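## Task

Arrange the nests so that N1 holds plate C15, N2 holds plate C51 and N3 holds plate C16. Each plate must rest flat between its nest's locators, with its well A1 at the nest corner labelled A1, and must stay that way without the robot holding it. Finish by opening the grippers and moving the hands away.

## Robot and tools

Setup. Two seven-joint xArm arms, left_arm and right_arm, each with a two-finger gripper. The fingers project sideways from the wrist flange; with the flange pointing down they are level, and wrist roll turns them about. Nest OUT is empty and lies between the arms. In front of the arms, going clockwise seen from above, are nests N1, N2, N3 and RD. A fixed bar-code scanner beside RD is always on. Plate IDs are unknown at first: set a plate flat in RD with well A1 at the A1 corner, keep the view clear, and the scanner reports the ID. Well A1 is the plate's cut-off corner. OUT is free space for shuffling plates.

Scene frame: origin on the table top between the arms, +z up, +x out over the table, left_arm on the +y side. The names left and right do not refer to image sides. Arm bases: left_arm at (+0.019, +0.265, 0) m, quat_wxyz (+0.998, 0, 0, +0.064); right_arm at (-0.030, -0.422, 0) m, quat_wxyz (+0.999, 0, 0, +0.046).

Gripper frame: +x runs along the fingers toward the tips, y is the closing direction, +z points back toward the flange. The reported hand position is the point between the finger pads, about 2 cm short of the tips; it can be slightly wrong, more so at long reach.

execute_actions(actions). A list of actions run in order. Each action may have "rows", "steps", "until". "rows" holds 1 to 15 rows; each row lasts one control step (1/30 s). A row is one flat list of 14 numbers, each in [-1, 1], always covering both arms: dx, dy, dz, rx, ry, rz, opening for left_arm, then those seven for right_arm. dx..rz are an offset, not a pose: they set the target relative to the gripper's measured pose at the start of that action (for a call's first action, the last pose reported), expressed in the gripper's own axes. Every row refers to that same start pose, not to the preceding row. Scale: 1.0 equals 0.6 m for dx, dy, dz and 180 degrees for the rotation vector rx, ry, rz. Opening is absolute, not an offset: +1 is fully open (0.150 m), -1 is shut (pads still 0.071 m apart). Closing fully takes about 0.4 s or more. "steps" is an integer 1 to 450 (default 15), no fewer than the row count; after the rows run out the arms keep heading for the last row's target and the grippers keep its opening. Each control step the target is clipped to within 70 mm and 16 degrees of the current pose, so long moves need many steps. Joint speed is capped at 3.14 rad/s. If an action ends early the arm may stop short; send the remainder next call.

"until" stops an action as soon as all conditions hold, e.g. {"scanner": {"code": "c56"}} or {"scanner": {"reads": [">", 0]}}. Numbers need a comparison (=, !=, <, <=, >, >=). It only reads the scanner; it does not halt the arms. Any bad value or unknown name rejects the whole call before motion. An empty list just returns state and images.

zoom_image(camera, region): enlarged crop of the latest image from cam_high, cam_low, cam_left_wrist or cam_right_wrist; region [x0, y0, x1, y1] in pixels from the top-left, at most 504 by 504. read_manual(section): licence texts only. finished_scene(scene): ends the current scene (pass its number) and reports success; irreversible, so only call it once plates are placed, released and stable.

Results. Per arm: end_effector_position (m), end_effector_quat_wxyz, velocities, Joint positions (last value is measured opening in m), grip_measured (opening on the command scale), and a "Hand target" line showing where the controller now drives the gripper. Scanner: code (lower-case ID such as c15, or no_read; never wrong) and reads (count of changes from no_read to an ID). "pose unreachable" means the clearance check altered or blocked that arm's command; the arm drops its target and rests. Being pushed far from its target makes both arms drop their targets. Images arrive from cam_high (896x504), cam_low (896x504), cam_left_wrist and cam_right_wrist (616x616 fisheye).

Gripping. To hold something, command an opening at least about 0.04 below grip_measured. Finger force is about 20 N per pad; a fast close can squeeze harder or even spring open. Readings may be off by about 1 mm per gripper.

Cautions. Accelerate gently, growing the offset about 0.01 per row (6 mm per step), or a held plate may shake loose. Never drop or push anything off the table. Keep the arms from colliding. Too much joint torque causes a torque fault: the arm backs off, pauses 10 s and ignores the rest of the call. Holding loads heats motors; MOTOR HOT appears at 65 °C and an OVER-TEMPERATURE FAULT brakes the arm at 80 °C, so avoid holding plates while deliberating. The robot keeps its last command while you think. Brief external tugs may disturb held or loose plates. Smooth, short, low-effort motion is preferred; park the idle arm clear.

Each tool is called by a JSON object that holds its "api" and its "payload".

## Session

{"api": "execute_actions", "payload": {"actions": []}}

Scene clock: 0.00 s.
left_arm: end_effector_position=(+0.5636, +0.5305, +0.2255) grip_measured=+1.00 end_effector_quat_wxyz=(+0.649, -0.308, +0.036, +0.695) end_effector_velocity=(+0.000, +0.000, -0.000) end_effector_angular_velocity=(+0.000, +0.000, -0.001) | right_arm: end_effector_position=(+0.4135, -0.5163, +0.1191) grip_measured=+0.99 end_effector_quat_wxyz=(-0.125, -0.608, +0.176, +0.764) end_effector_velocity=(-0.000, +0.000, +0.000) end_effector_angular_velocity=(+0.000, -0.000, +0.000)
Joint positions: left_arm=[ 0.272  0.253 -0.076  1.252 -0.751  0.897 -0.859  0.15 ] | right_arm=[-0.135  0.039 -0.025  0.769 -3.058  0.642 -0.499  0.15 ]
Joint velocities: left_arm=[ 0.     0.     0.    -0.    -0.     0.     0.001  0.   ] | right_arm=[ 0.    -0.001 -0.    -0.    -0.    -0.001  0.001  0.   ]
Hand target (left_arm): +0.564, +0.530, +0.226; +0.649, -0.308, +0.036, +0.695
Hand target (right_arm): +0.413, -0.516, +0.119; -0.125, -0.608, +0.176, +0.764
scanner: code=no_read reads=0

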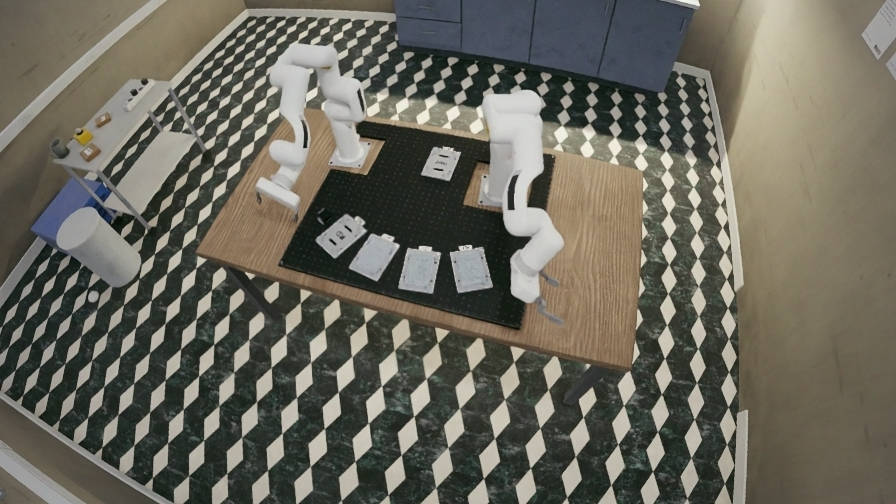

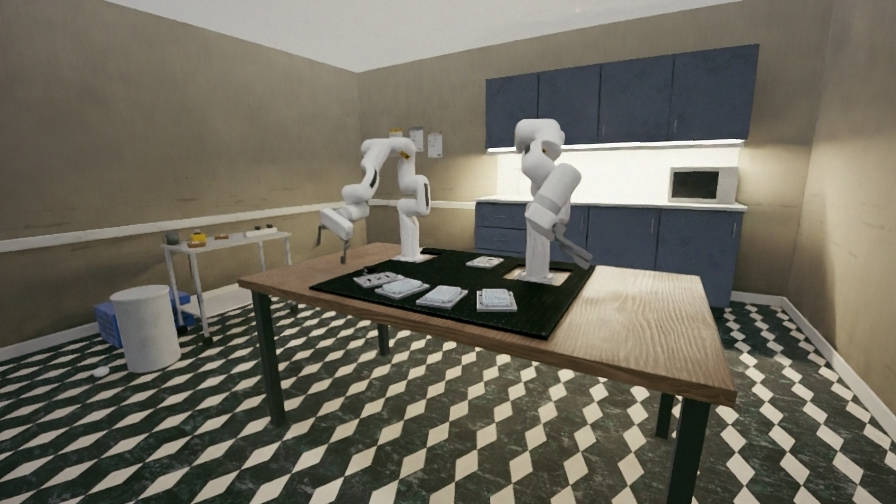

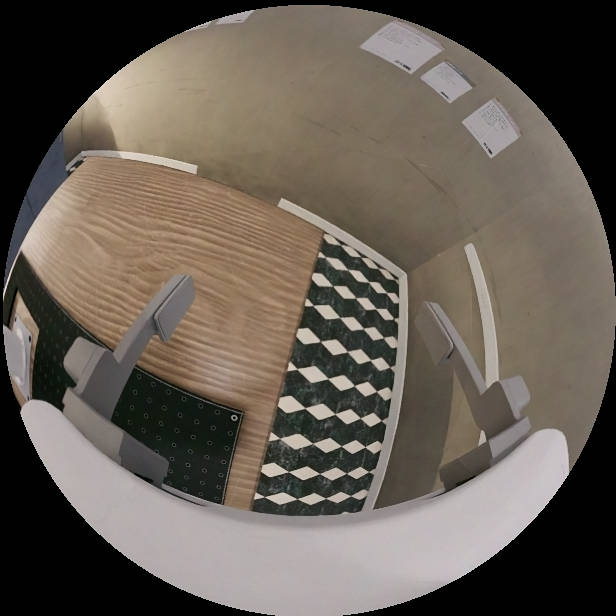

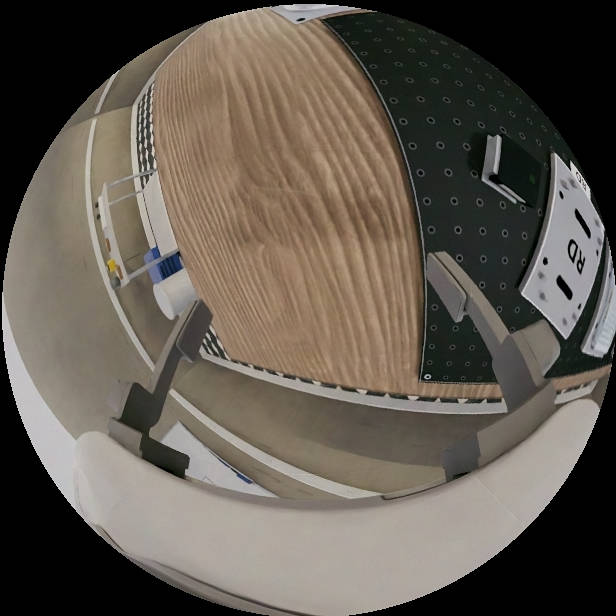

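{"api": "zoom_image", "payload": {"camera": "cam_high", "region": [300, 140, 520, 310]}}

{"api": "zoom_image", "payload": {"camera": "cam_low", "region": [340, 250, 540, 330]}}

Region (300, 140, 520, 310) of cam_high's 896x504 image, scaled by 2.291, with more detail than that image has; it fills the top 389 rows of this view, and the rest is white.

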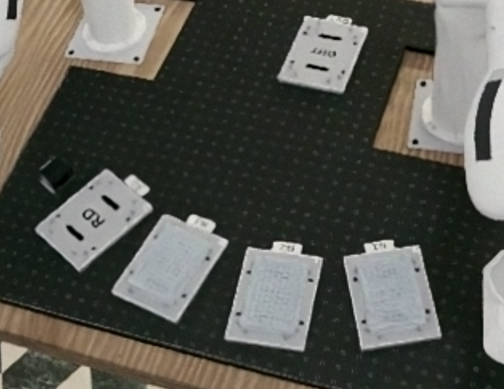

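Region (340, 250, 540, 330) of cam_low's 896x504 image, scaled by 2.520, with more detail than that image has; it fills the top 202 rows of this view, and the rest is white.

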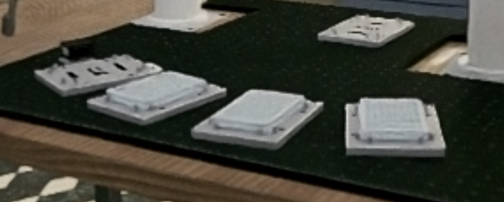

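{"api": "execute_actions", "payload": {"actions": [{"rows": [[-0.1,0.12,-0.08,0.06,-0.02,-0.11,0.2, -0.1,-0.02,-0.006,0.2,-0.03,-0.24,0.2],[-0.2,0.25,-0.17,0.13,-0.045,-0.24,0.2, -0.2,-0.045,-0.014,0.4,-0.065,-0.48,0.2],[-0.328,0.399,-0.279,0.2012,-0.0699,-0.3697,0.2, -0.278,-0.062,-0.019,0.6045,-0.0973,-0.7188,0.2],[-0.328,0.399,-0.279,0.2012,-0.0699,-0.3697,0.2, -0.278,-0.062,-0.019,0.6045,-0.0973,-0.7188,0.2],[-0.328,0.399,-0.279,0.2012,-0.0699,-0.3697,0.2, -0.278,-0.062,-0.019,0.6045,-0.0973,-0.7188,0.2],[-0.328,0.399,-0.279,0.2012,-0.0699,-0.3697,0.2, -0.278,-0.062,-0.019,0.6045,-0.0973,-0.7188,0.2],[-0.328,0.399,-0.279,0.2012,-0.0699,-0.3697,0.2, -0.278,-0.062,-0.019,0.6045,-0.0973,-0.7188,0.2],[-0.328,0.399,-0.279,0.2012,-0.0699,-0.3697,0.2, -0.278,-0.062,-0.019,0.6045,-0.0973,-0.7188,0.2],[-0.328,0.399,-0.279,0.2012,-0.0699,-0.3697,0.2, -0.278,-0.062,-0.019,0.6045,-0.0973,-0.7188,0.2],[-0.328,0.399,-0.279,0.2012,-0.0699,-0.3697,0.2, -0.278,-0.062,-0.019,0.6045,-0.0973,-0.7188,0.2],[-0.328,0.399,-0.279,0.2012,-0.0699,-0.3697,0.2, -0.385,-0.611,0.008,0.6045,-0.0973,-0.7188,0.2]], "steps": 60}]}}

Scene clock: 4.27 s.
left_arm: end_effector_position=(+0.4003, +0.2459, +0.0992) grip_measured=+0.20 end_effector_quat_wxyz=(+0.976, +0.002, +0.001, +0.217) end_effector_velocity=(+0.000, +0.000, +0.000) end_effector_angular_velocity=(-0.000, -0.001, +0.000) | right_arm: end_effector_position=(+0.4710, -0.0889, +0.1718) grip_measured=+0.20 end_effector_quat_wxyz=(+0.975, -0.186, +0.053, +0.114) end_effector_velocity=(+0.007, -0.006, +0.003) end_effector_angular_velocity=(+0.013, -0.024, -0.041)
Joint positions: left_arm=[-0.017 -0.073 -0.476  0.159 -0.135  0.229 -0.669  0.118] | right_arm=[ 0.271  0.33   0.427  1.129 -0.386  1.184  0.77   0.118]
Joint velocities: left_arm=[-0.    -0.001  0.     0.    -0.     0.     0.     0.   ] | right_arm=[-0.     0.003 -0.011  0.003 -0.    -0.021  0.036  0.   ]
Hand target (left_arm): +0.400, +0.246, +0.099; +0.976, +0.002, +0.001, +0.217
Hand target (right_arm): +0.471, -0.089, +0.172; +0.975, -0.185, +0.052, +0.113
Off the commanded pose (left_arm): 0.002 m, 0 deg.
Off the commanded pose (right_arm): 0.002 m, 0 deg.
scanner: code=no_read reads=0

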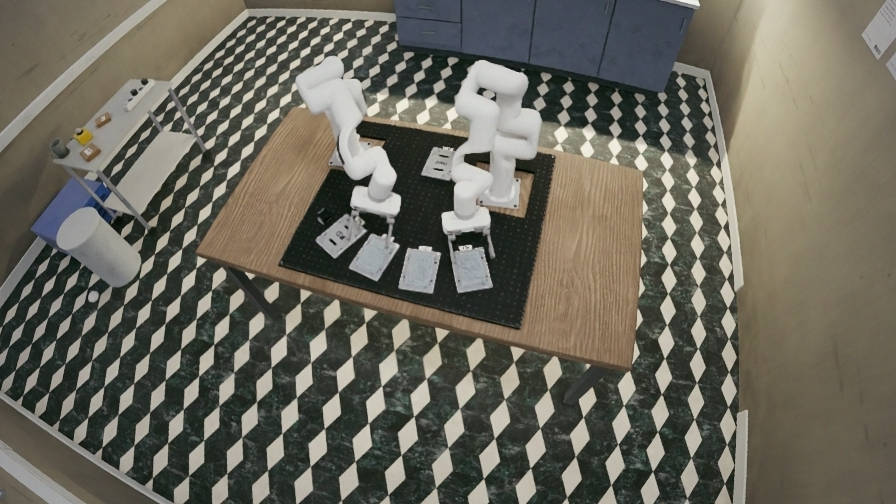

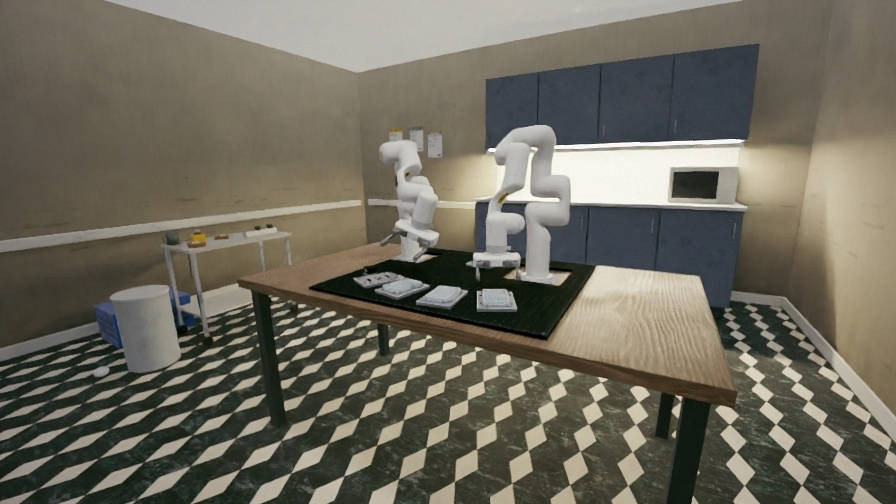

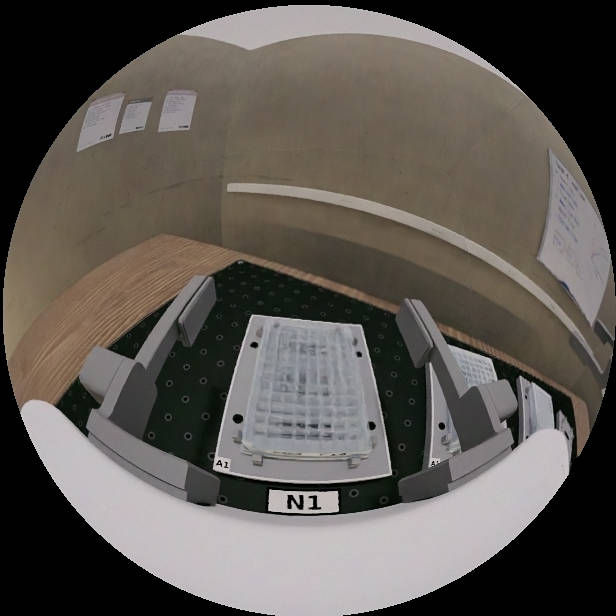

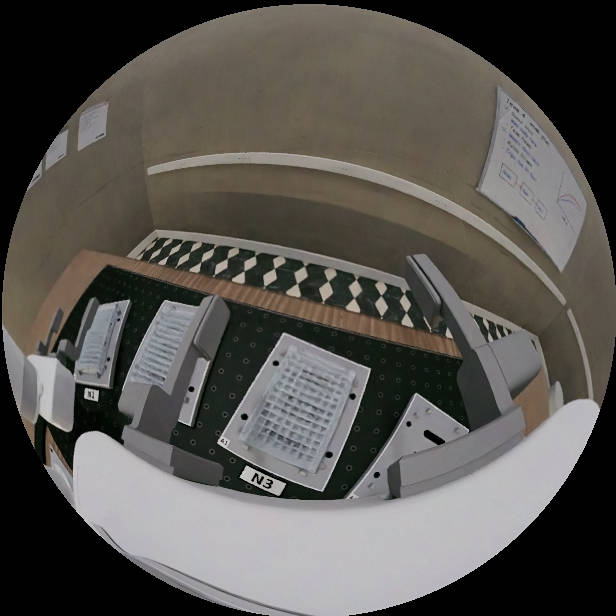

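{"api": "execute_actions", "payload": {"actions": [{"rows": [[0,0,-0.03,0,0,0,0.2, 0.01,0.02,-0.05,0.05,-0.008,-0.06,0.2],[0,0,-0.06,0,0,0,0.2, 0.02,0.04,-0.11,0.09,-0.015,-0.11,0.2],[0,0,-0.0737,0,0,0,0.2, 0.024,0.058,-0.154,0.1236,-0.0193,-0.150,0.2]], "steps": 24}]}}

Scene clock: 5.40 s.
left_arm: end_effector_position=(+0.4004, +0.2457, +0.0556) grip_measured=+0.20 end_effector_quat_wxyz=(+0.976, -0.001, +0.004, +0.216) end_effector_velocity=(-0.000, -0.000, -0.002) end_effector_angular_velocity=(+0.054, -0.041, +0.005) | right_arm: end_effector_position=(+0.4716, -0.0898, +0.0728) grip_measured=+0.20 end_effector_quat_wxyz=(+0.992, +0.001, -0.001, -0.123) end_effector_velocity=(-0.001, -0.001, -0.004) end_effector_angular_velocity=(-0.002, +0.002, -0.004)
Joint positions: left_arm=[-0.329  0.184 -0.055  0.194  0.208  0.018 -0.9    0.118] | right_arm=[ 0.372  0.617  0.327  1.093 -0.377  0.531  1.31   0.118]
Joint velocities: left_arm=[-0.457  0.06   0.443  0.008  0.126 -0.083 -0.152  0.   ] | right_arm=[ 0.003  0.005 -0.004 -0.002 -0.002 -0.005  0.006 -0.   ]
Hand target (left_arm): +0.400, +0.246, +0.055; +0.976, +0.000, +0.003, +0.216
Hand target (right_arm): +0.471, -0.090, +0.072; +0.992, +0.000, -0.001, -0.123
Off the commanded pose (left_arm): 0.001 m, 1 deg.
Off the commanded pose (right_arm): 0.001 m, 0 deg.
scanner: code=no_read reads=0

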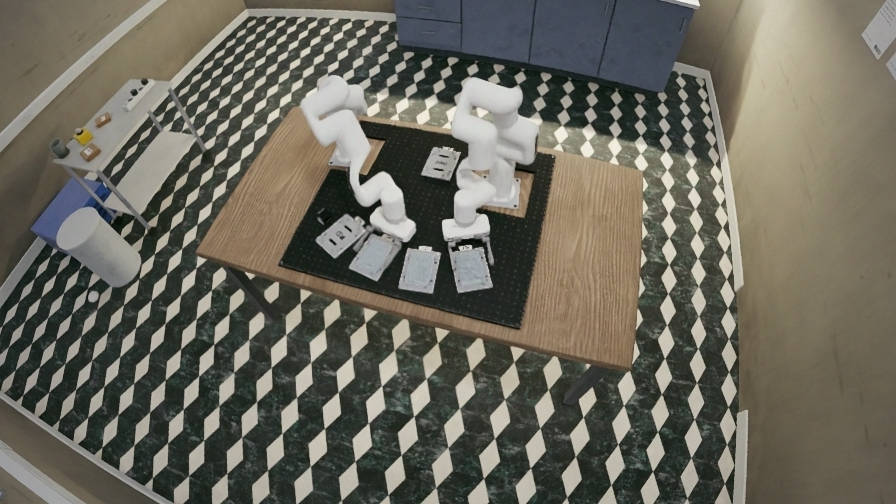

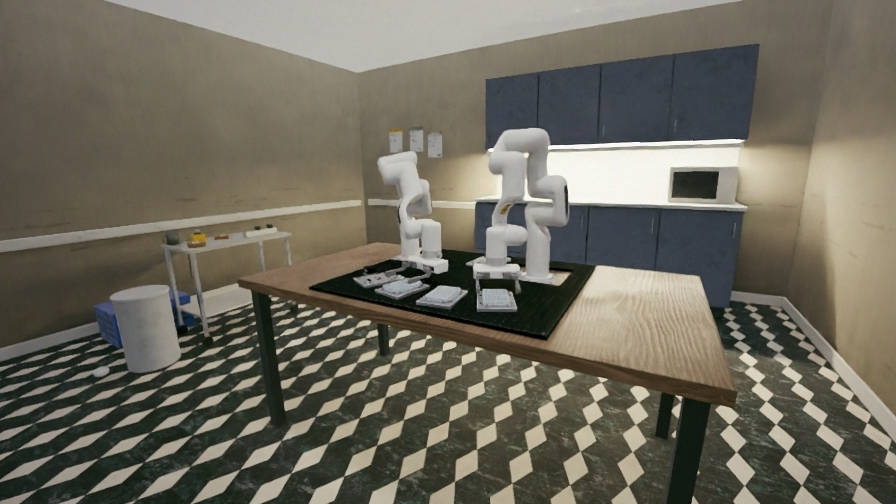

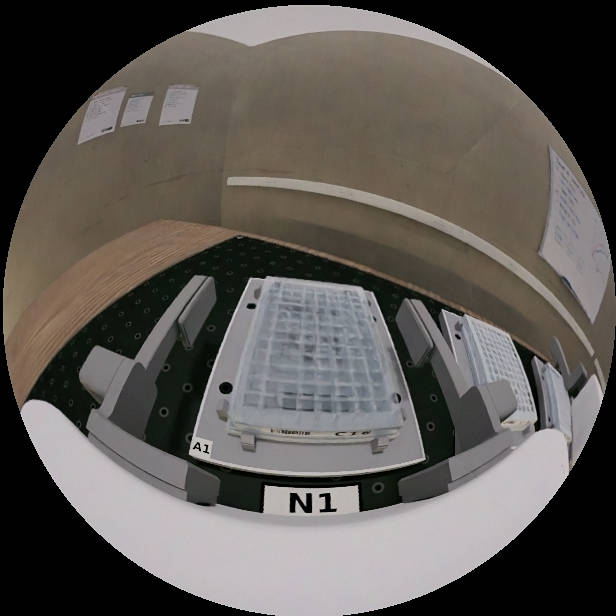

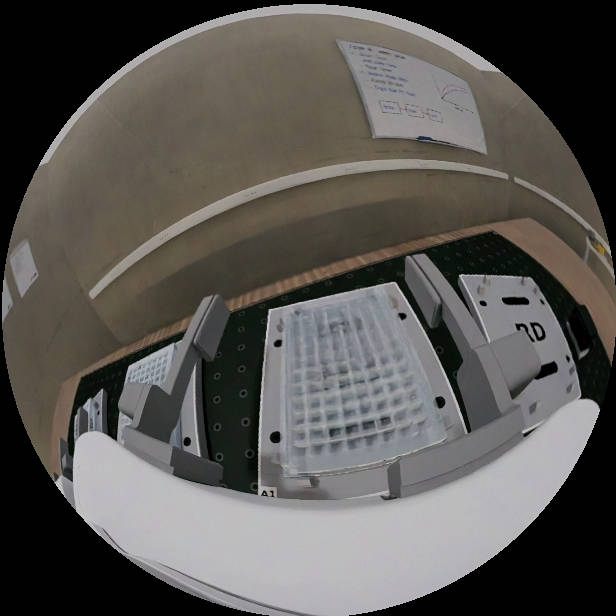

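{"api": "zoom_image", "payload": {"camera": "cam_left_wrist", "region": [220, 400, 420, 460]}}

{"api": "zoom_image", "payload": {"camera": "cam_right_wrist", "region": [60, 320, 220, 460]}}

Region (220, 400, 420, 460) of cam_left_wrist's 616x616 image, scaled by 2.520, with more detail than that image has; it fills the top 151 rows of this view, and the rest is white.

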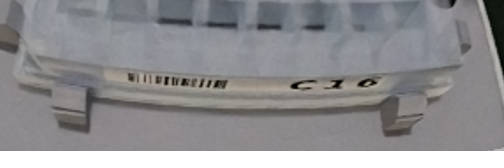

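Region (60, 320, 220, 460) of cam_right_wrist's 616x616 image, scaled by 3.150, with more detail than that image has; it fills the top 441 rows of this view, and the rest is white.

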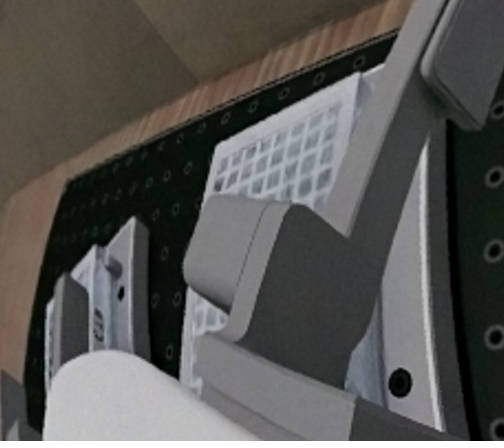

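{"api": "execute_actions", "payload": {"actions": [{"rows": [[0,-0.004,-0.012,0,0,0,0.2, -0.02,-0.015,-0.01,0,0,0,0.2],[0,-0.006,-0.022,0,0,0,0.2, -0.04,-0.03,-0.02,0,0,0,0.2],[0,-0.006,-0.026,0,0,0,0.2, -0.045,-0.033,-0.03,0,0,0,0.2]], "steps": 14},{"rows": [[0,0,0,0,0,0,-0.3, 0,0,0,0,0,0,0.2],[0,0,0,0,0,0,-0.5, 0,0,0,0,0,0,0.2],[0,0,0,0,0,0,-0.6, 0,0,0,0,0,0,0.2],[0,0,0,0,0,0,-0.75, 0,0,0,0,0,0,0.2]], "steps": 14}]}}

Scene clock: 7.07 s.
left_arm: end_effector_position=(+0.4030, +0.2408, +0.0409) grip_measured=-0.72 end_effector_quat_wxyz=(+0.977, -0.002, +0.003, +0.214) end_effector_velocity=(-0.000, +0.001, +0.000) end_effector_angular_velocity=(+0.001, +0.000, +0.001) | right_arm: end_effector_position=(+0.4412, -0.1023, +0.0553) grip_measured=+0.20 end_effector_quat_wxyz=(+0.992, +0.001, -0.001, -0.123) end_effector_velocity=(+0.000, -0.000, +0.000) end_effector_angular_velocity=(+0.001, -0.000, -0.002)
Joint positions: left_arm=[-0.41   0.275  0.013  0.222  0.217 -0.051 -0.919  0.082] | right_arm=[ 0.399  0.598  0.305  0.983 -0.414  0.436  1.371  0.118]
Joint velocities: left_arm=[-0.001 -0.002  0.001 -0.002 -0.002  0.001  0.001  0.   ] | right_arm=[-0.    -0.001 -0.    -0.     0.001 -0.     0.     0.   ]
Hand target (left_arm): +0.402, +0.242, +0.040; +0.976, -0.001, +0.004, +0.216
Hand target (right_arm): +0.441, -0.102, +0.055; +0.992, +0.001, -0.001, -0.123
Off the commanded pose (left_arm): 0.002 m, 0 deg.
Off the commanded pose (right_arm): 0.000 m, 0 deg.
scanner: code=no_read reads=0

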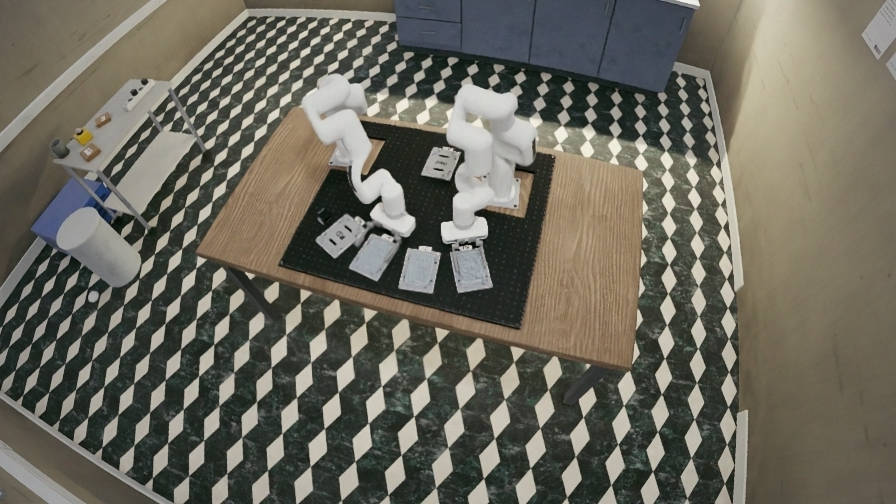

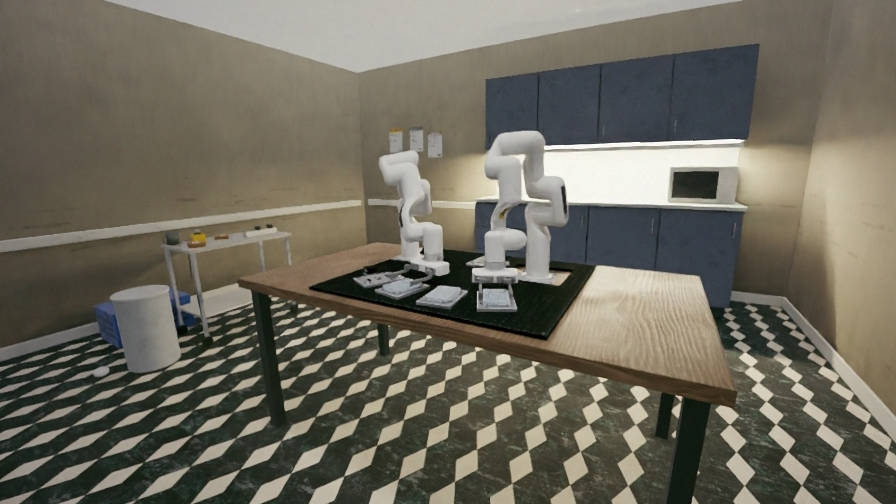

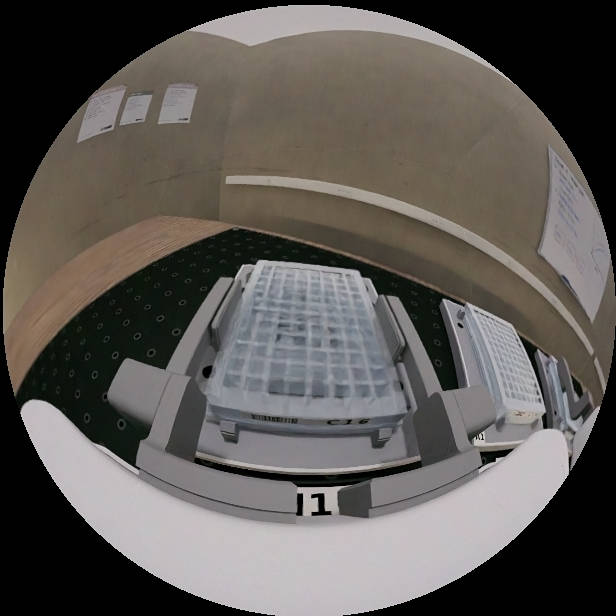

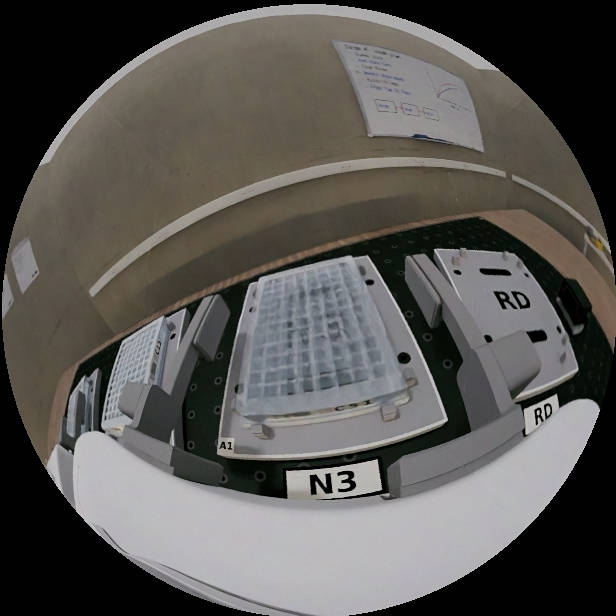

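{"api": "zoom_image", "payload": {"camera": "cam_right_wrist", "region": [230, 380, 420, 440]}}

{"api": "zoom_image", "payload": {"camera": "cam_right_wrist", "region": [100, 300, 200, 400]}}

Region (230, 380, 420, 440) of cam_right_wrist's 616x616 image, scaled by 2.653, with more detail than that image has; it fills the top 159 rows of this view, and the rest is white.

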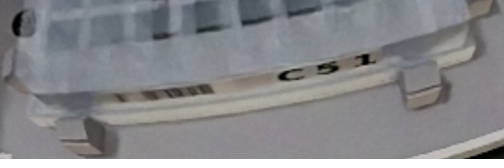

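Region (100, 300, 200, 400) of cam_right_wrist's 616x616 image, scaled by 5.040, with more detail than that image has.

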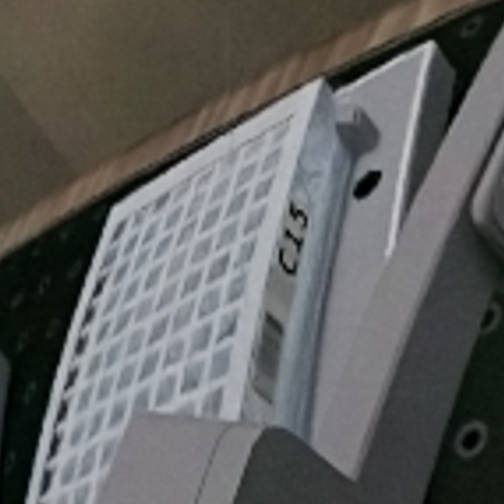

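{"api": "execute_actions", "payload": {"actions": [{"rows": [[0,0,0,0,0,0,-0.45, 0,0.002,-0.01,0,0,0.007,0.2],[0,0,0,0,0,0,-0.45, 0,0.0033,-0.02,0,0,0.014,0.2],[0,0,0,0,0,0,-0.45, 0,0.0033,-0.023,0,0,0.014,0.2],[0,0,-0.003,0,0,0,-0.45, 0,0.0033,-0.023,0,0,0.014,0.2],[0,0,-0.005,0,0,0,-0.45, 0,0.0033,-0.023,0,0,0.014,0.2]], "steps": 13},{"rows": [[0,0,0,0,0,0,-0.55, 0,0,0,0,0,0,-0.3],[0,0,0,0,0,0,-0.65, 0,0,0,0,0,0,-0.5],[0,0,0,0,0,0,-0.75, 0,0,0,0,0,0,-0.6],[0,0,0,0,0,0,-0.85, 0,0,0,0,0,0,-0.7],[0,0,0,0,0,0,-0.85, 0,0,0,0,0,0,-0.85]], "steps": 15}]}}

Scene clock: 8.67 s.
left_arm: end_effector_position=(+0.4030, +0.2416, +0.0383) grip_measured=-0.69 end_effector_quat_wxyz=(+0.976, -0.003, +0.003, +0.215) end_effector_velocity=(-0.000, +0.001, +0.000) end_effector_angular_velocity=(+0.000, -0.000, +0.002) | right_arm: end_effector_position=(+0.4417, -0.0995, +0.0422) grip_measured=-0.72 end_effector_quat_wxyz=(+0.995, +0.002, -0.002, -0.101) end_effector_velocity=(-0.001, +0.000, -0.000) end_effector_angular_velocity=(-0.001, +0.001, +0.001)
Joint positions: left_arm=[-0.419  0.291  0.023  0.226  0.216 -0.065 -0.92   0.083] | right_arm=[ 0.401  0.628  0.292  0.98  -0.447  0.403  1.347  0.082]
Joint velocities: left_arm=[-0.    -0.001  0.001 -0.001 -0.003 -0.     0.001  0.   ] | right_arm=[ 0.001  0.    -0.    -0.001  0.     0.     0.     0.   ]
Hand target (left_arm): +0.402, +0.243, +0.038; +0.976, -0.002, +0.003, +0.218
Hand target (right_arm): +0.442, -0.100, +0.042; +0.995, +0.002, -0.002, -0.101
Off the commanded pose (left_arm): 0.002 m, 0 deg.
Off the commanded pose (right_arm): 0.001 m, 0 deg.
scanner: code=no_read reads=0

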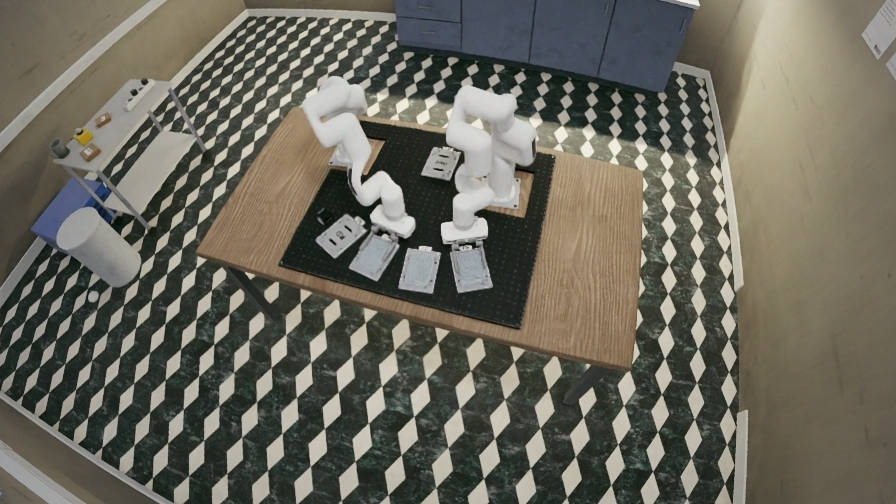

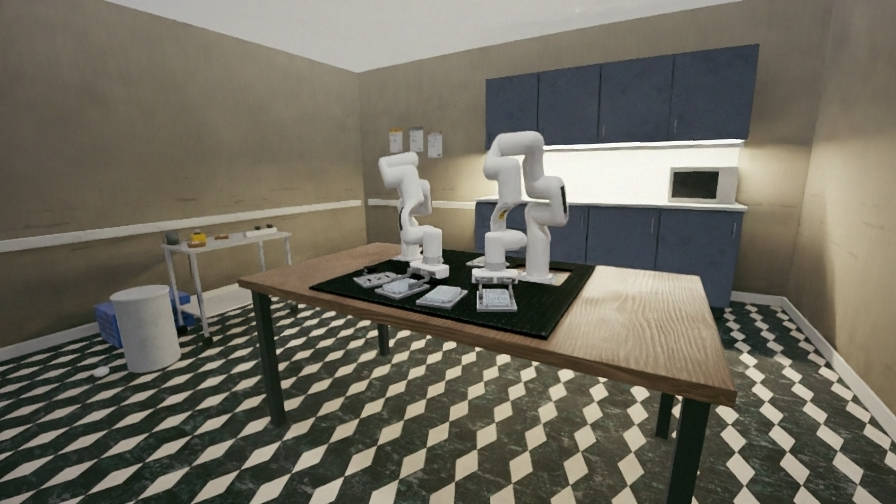

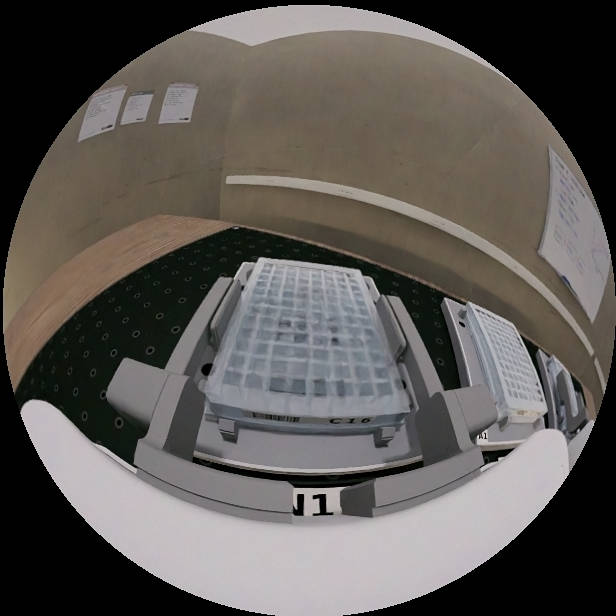

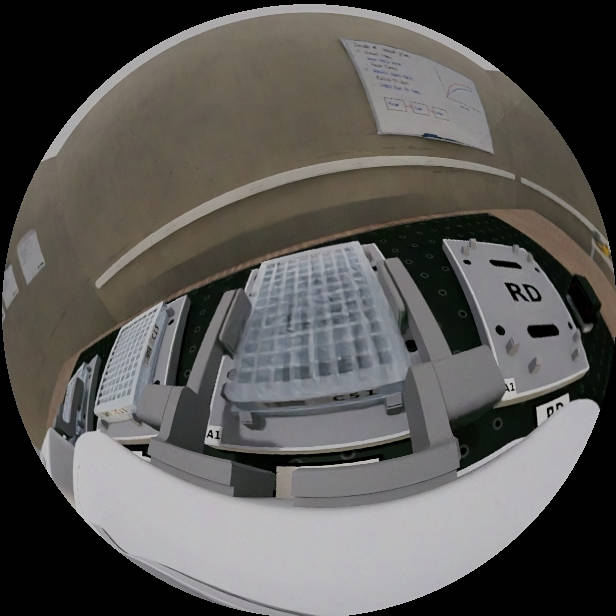

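{"api": "execute_actions", "payload": {"actions": [{"rows": [[0,0,0.005,0,0,0,-0.85, 0,0,0.005,0,0,0,-0.85],[0,0,0.012,0,0,0,-0.85, 0,0,0.012,0,0,0,-0.85],[0,0,0.02,0,0,0,-0.85, 0,0,0.02,0,0,0,-0.85],[0,0,0.03,0,0,0,-0.85, 0,0,0.03,0,0,0,-0.85],[0,0,0.04,0,0,0,-0.85, 0,0,0.04,0,0,0,-0.85],[0,0,0.05,0,0,0,-0.85, 0,0,0.05,0,0,0,-0.85]], "steps": 16}]}}

Scene clock: 9.30 s.
left_arm: end_effector_position=(+0.4022, +0.2430, +0.0673) grip_measured=-0.72 end_effector_quat_wxyz=(+0.976, -0.001, +0.002, +0.217) end_effector_velocity=(+0.004, -0.007, +0.003) end_effector_angular_velocity=(-0.029, +0.011, -0.018) | right_arm: end_effector_position=(+0.4413, -0.1000, +0.0714) grip_measured=-0.72 end_effector_quat_wxyz=(+0.995, +0.001, -0.001, -0.101) end_effector_velocity=(+0.001, +0.003, +0.002) end_effector_angular_velocity=(+0.005, -0.003, +0.002)
Joint positions: left_arm=[-0.296  0.124 -0.114  0.189  0.157  0.07  -0.875  0.082] | right_arm=[ 0.365  0.548  0.338  0.957 -0.399  0.463  1.312  0.082]
Joint velocities: left_arm=[ 0.188 -0.028 -0.228  0.003 -0.172  0.035  0.15   0.   ] | right_arm=[-0.    -0.001  0.002  0.005  0.002 -0.    -0.003  0.   ]
Hand target (left_arm): +0.403, +0.242, +0.068; +0.977, -0.002, +0.002, +0.215
Hand target (right_arm): +0.442, -0.099, +0.072; +0.995, +0.002, -0.002, -0.101
Off the commanded pose (left_arm): 0.002 m, 0 deg.
Off the commanded pose (right_arm): 0.001 m, 0 deg.
scanner: code=no_read reads=0

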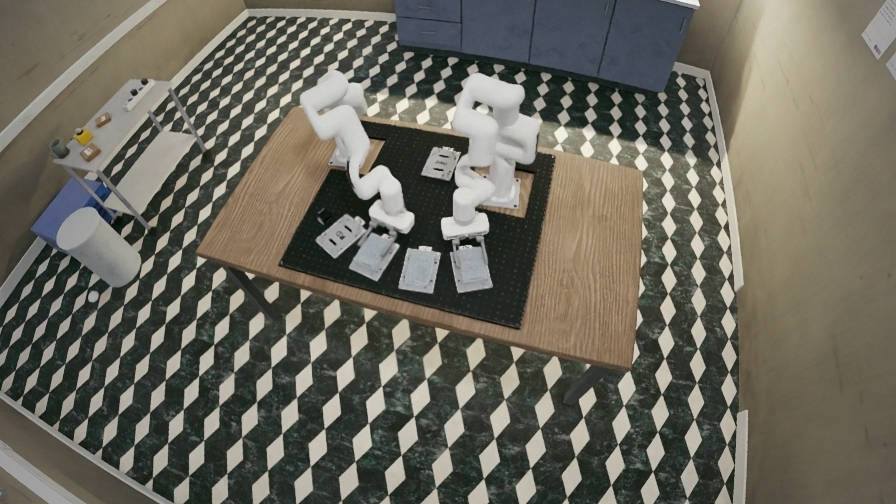

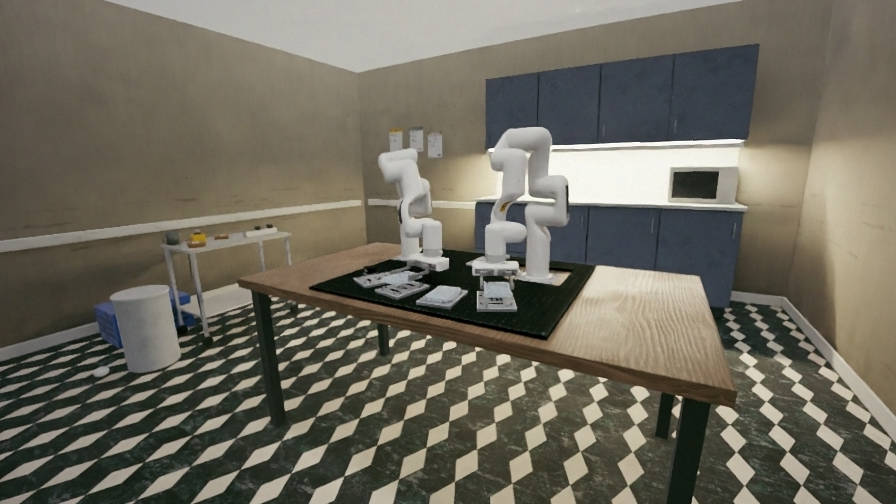

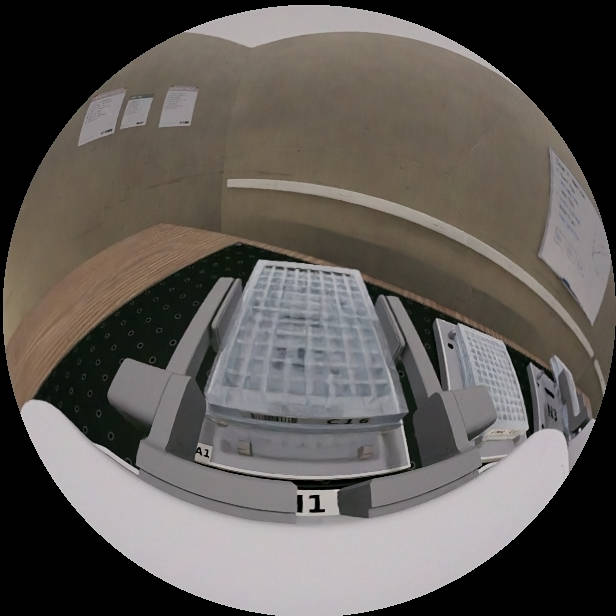

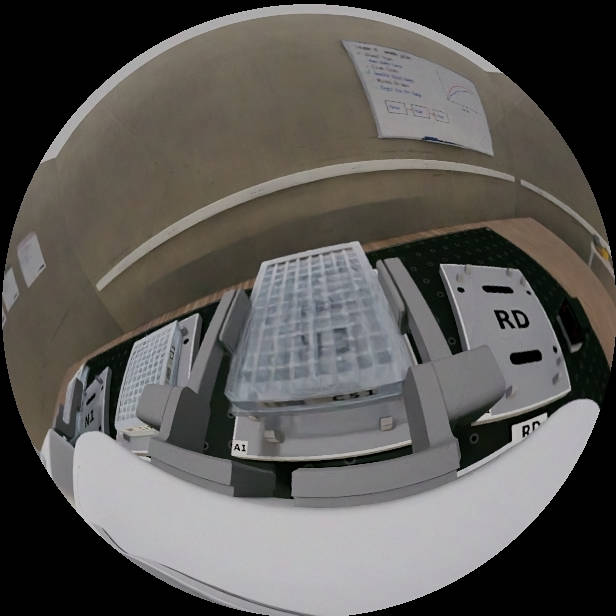

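{"api": "zoom_image", "payload": {"camera": "cam_left_wrist", "region": [180, 400, 432, 520]}}

{"api": "zoom_image", "payload": {"camera": "cam_right_wrist", "region": [190, 380, 442, 500]}}

Region (180, 400, 432, 520) of cam_left_wrist's 616x616 image, scaled by 2.000, with more detail than that image has; it fills the top 240 rows of this view, and the rest is white.

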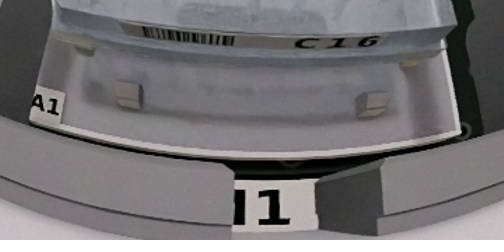

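Region (190, 380, 442, 500) of cam_right_wrist's 616x616 image, scaled by 2.000, with more detail than that image has; it fills the top 240 rows of this view, and the rest is white.

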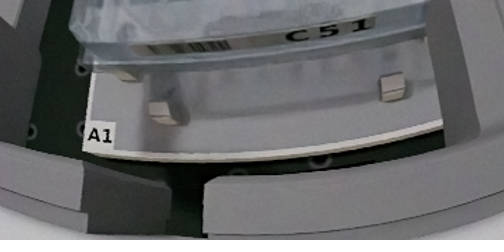

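{"api": "execute_actions", "payload": {"actions": [{"rows": [[-0.005,-0.015,0.01,0,0,-0.005,-0.85, 0,-0.015,0.015,0,0,0,-0.85],[-0.012,-0.04,0.02,0,0,-0.014,-0.85, 0,-0.04,0.035,0,0,0,-0.85],[-0.025,-0.075,0.03,0,0,-0.026,-0.85, 0,-0.075,0.06,0,0,0,-0.85],[-0.04,-0.12,0.035,0,0,-0.042,-0.85, 0,-0.12,0.085,0,0,0,-0.85],[-0.056,-0.17,0.035,0,0,-0.06,-0.85, 0,-0.17,0.11,0,0,0,-0.85],[-0.075,-0.23,0.035,0,0,-0.08,-0.85, -0.003,-0.23,0.13,0,0,0,-0.85],[-0.1,-0.3,0.035,0,0,-0.105,-0.85, -0.004,-0.3,0.148,0,0,0,-0.85],[-0.13,-0.4,0.035,0,0,-0.14,-0.85, -0.005,-0.4,0.148,0,0,0,-0.85],[-0.1867,-0.5677,0.035,0,0,-0.198,-0.85, -0.006,-0.478,0.148,0,0,0,-0.85],[-0.1867,-0.5677,0.035,0,0,-0.198,-0.85, -0.006,-0.478,0.148,0,0,0,-0.85],[-0.1867,-0.5677,0.035,0,0,-0.198,-0.85, -0.006,-0.478,0.148,0,0,0,-0.85],[-0.1867,-0.5677,0.035,0,0,-0.198,-0.85, -0.006,-0.478,0.148,0,0,0,-0.85],[-0.1867,-0.5677,0.035,0,0,-0.198,-0.85, -0.006,-0.478,0.148,0,0,0,-0.85],[-0.1867,-0.5677,0.035,0,0,-0.198,-0.85, -0.006,-0.478,0.148,0,0,0,-0.85],[-0.1867,-0.5677,0.0,0,0,-0.198,-0.85, -0.006,-0.478,0.148,0,0,0,-0.85]], "steps": 45}]}}

{"api": "zoom_image", "payload": {"camera": "cam_left_wrist", "region": [180, 400, 432, 520]}}

Scene clock: 12.33 s.
left_arm: end_effector_position=(+0.4462, -0.1122, +0.0687) grip_measured=-0.72 end_effector_quat_wxyz=(+0.996, -0.000, +0.001, -0.092) end_effector_velocity=(-0.000, -0.000, -0.001) end_effector_angular_velocity=(+0.001, +0.001, +0.000) | right_arm: end_effector_position=(+0.3799, -0.3804, +0.1611) grip_measured=-0.72 end_effector_quat_wxyz=(+0.995, -0.001, -0.003, -0.101) end_effector_velocity=(+0.001, -0.000, +0.001) end_effector_angular_velocity=(+0.001, -0.004, -0.001)
Joint positions: left_arm=[-0.675  0.486 -0.308  0.843  0.367  0.402 -0.976  0.082] | right_arm=[ 0.072 -0.33   0.116  0.208  0.068  0.533  0.417  0.082]
Joint velocities: left_arm=[ 0.     0.002 -0.     0.001  0.001  0.    -0.001  0.   ] | right_arm=[-0.    -0.003 -0.001  0.    -0.    -0.    -0.     0.   ]
Hand target (left_arm): +0.446, -0.112, +0.069; +0.996, -0.000, +0.001, -0.092
Hand target (right_arm): +0.380, -0.380, +0.161; +0.995, -0.001, -0.003, -0.101
Off the commanded pose (left_arm): 0.002 m, 0 deg.
Off the commanded pose (right_arm): 0.002 m, 0 deg.
scanner: code=no_read reads=0

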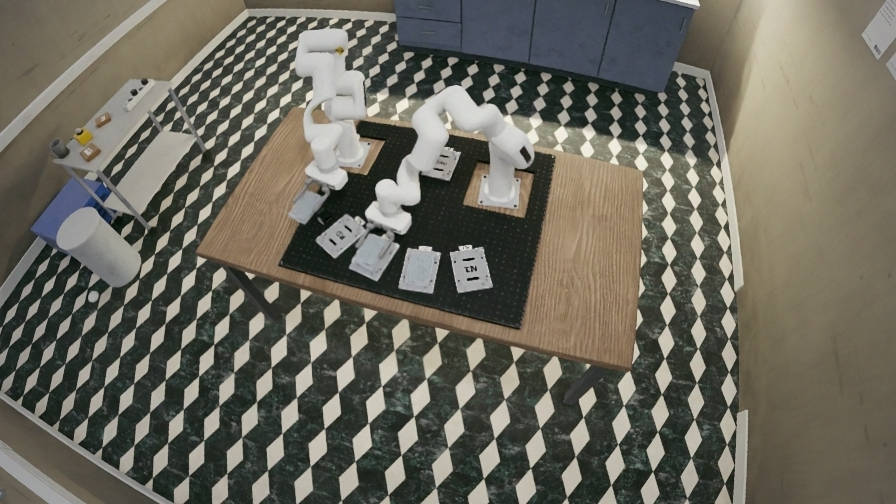

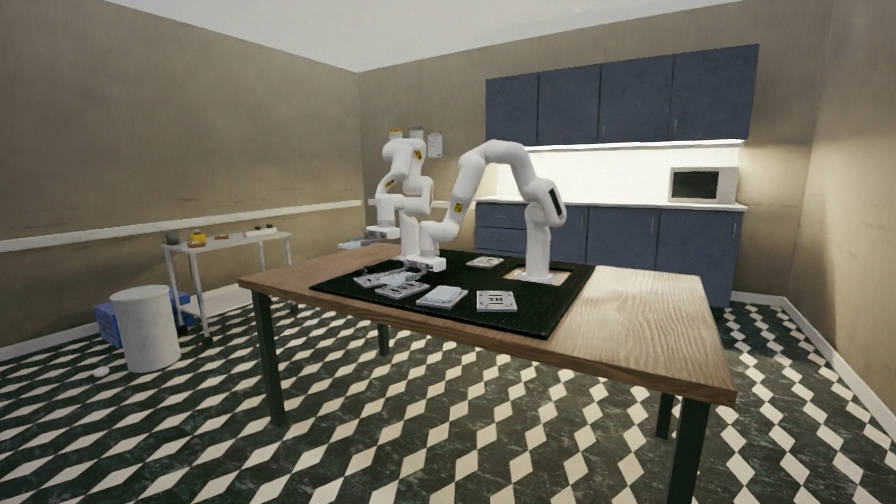

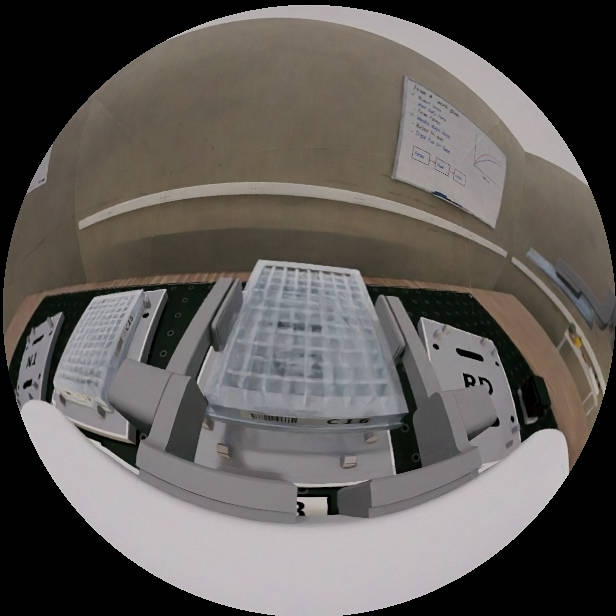

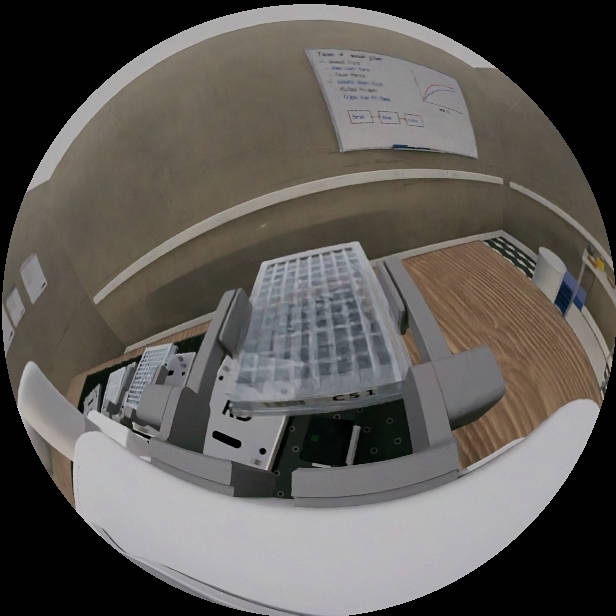

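Region (180, 400, 432, 520) of cam_left_wrist's 616x616 image, scaled by 2.000, with more detail than that image has; it fills the top 240 rows of this view, and the rest is white.

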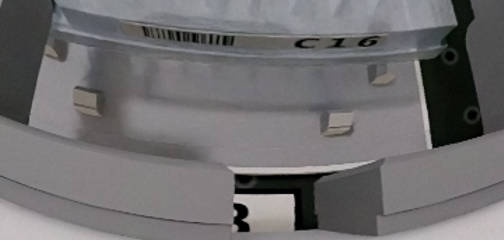

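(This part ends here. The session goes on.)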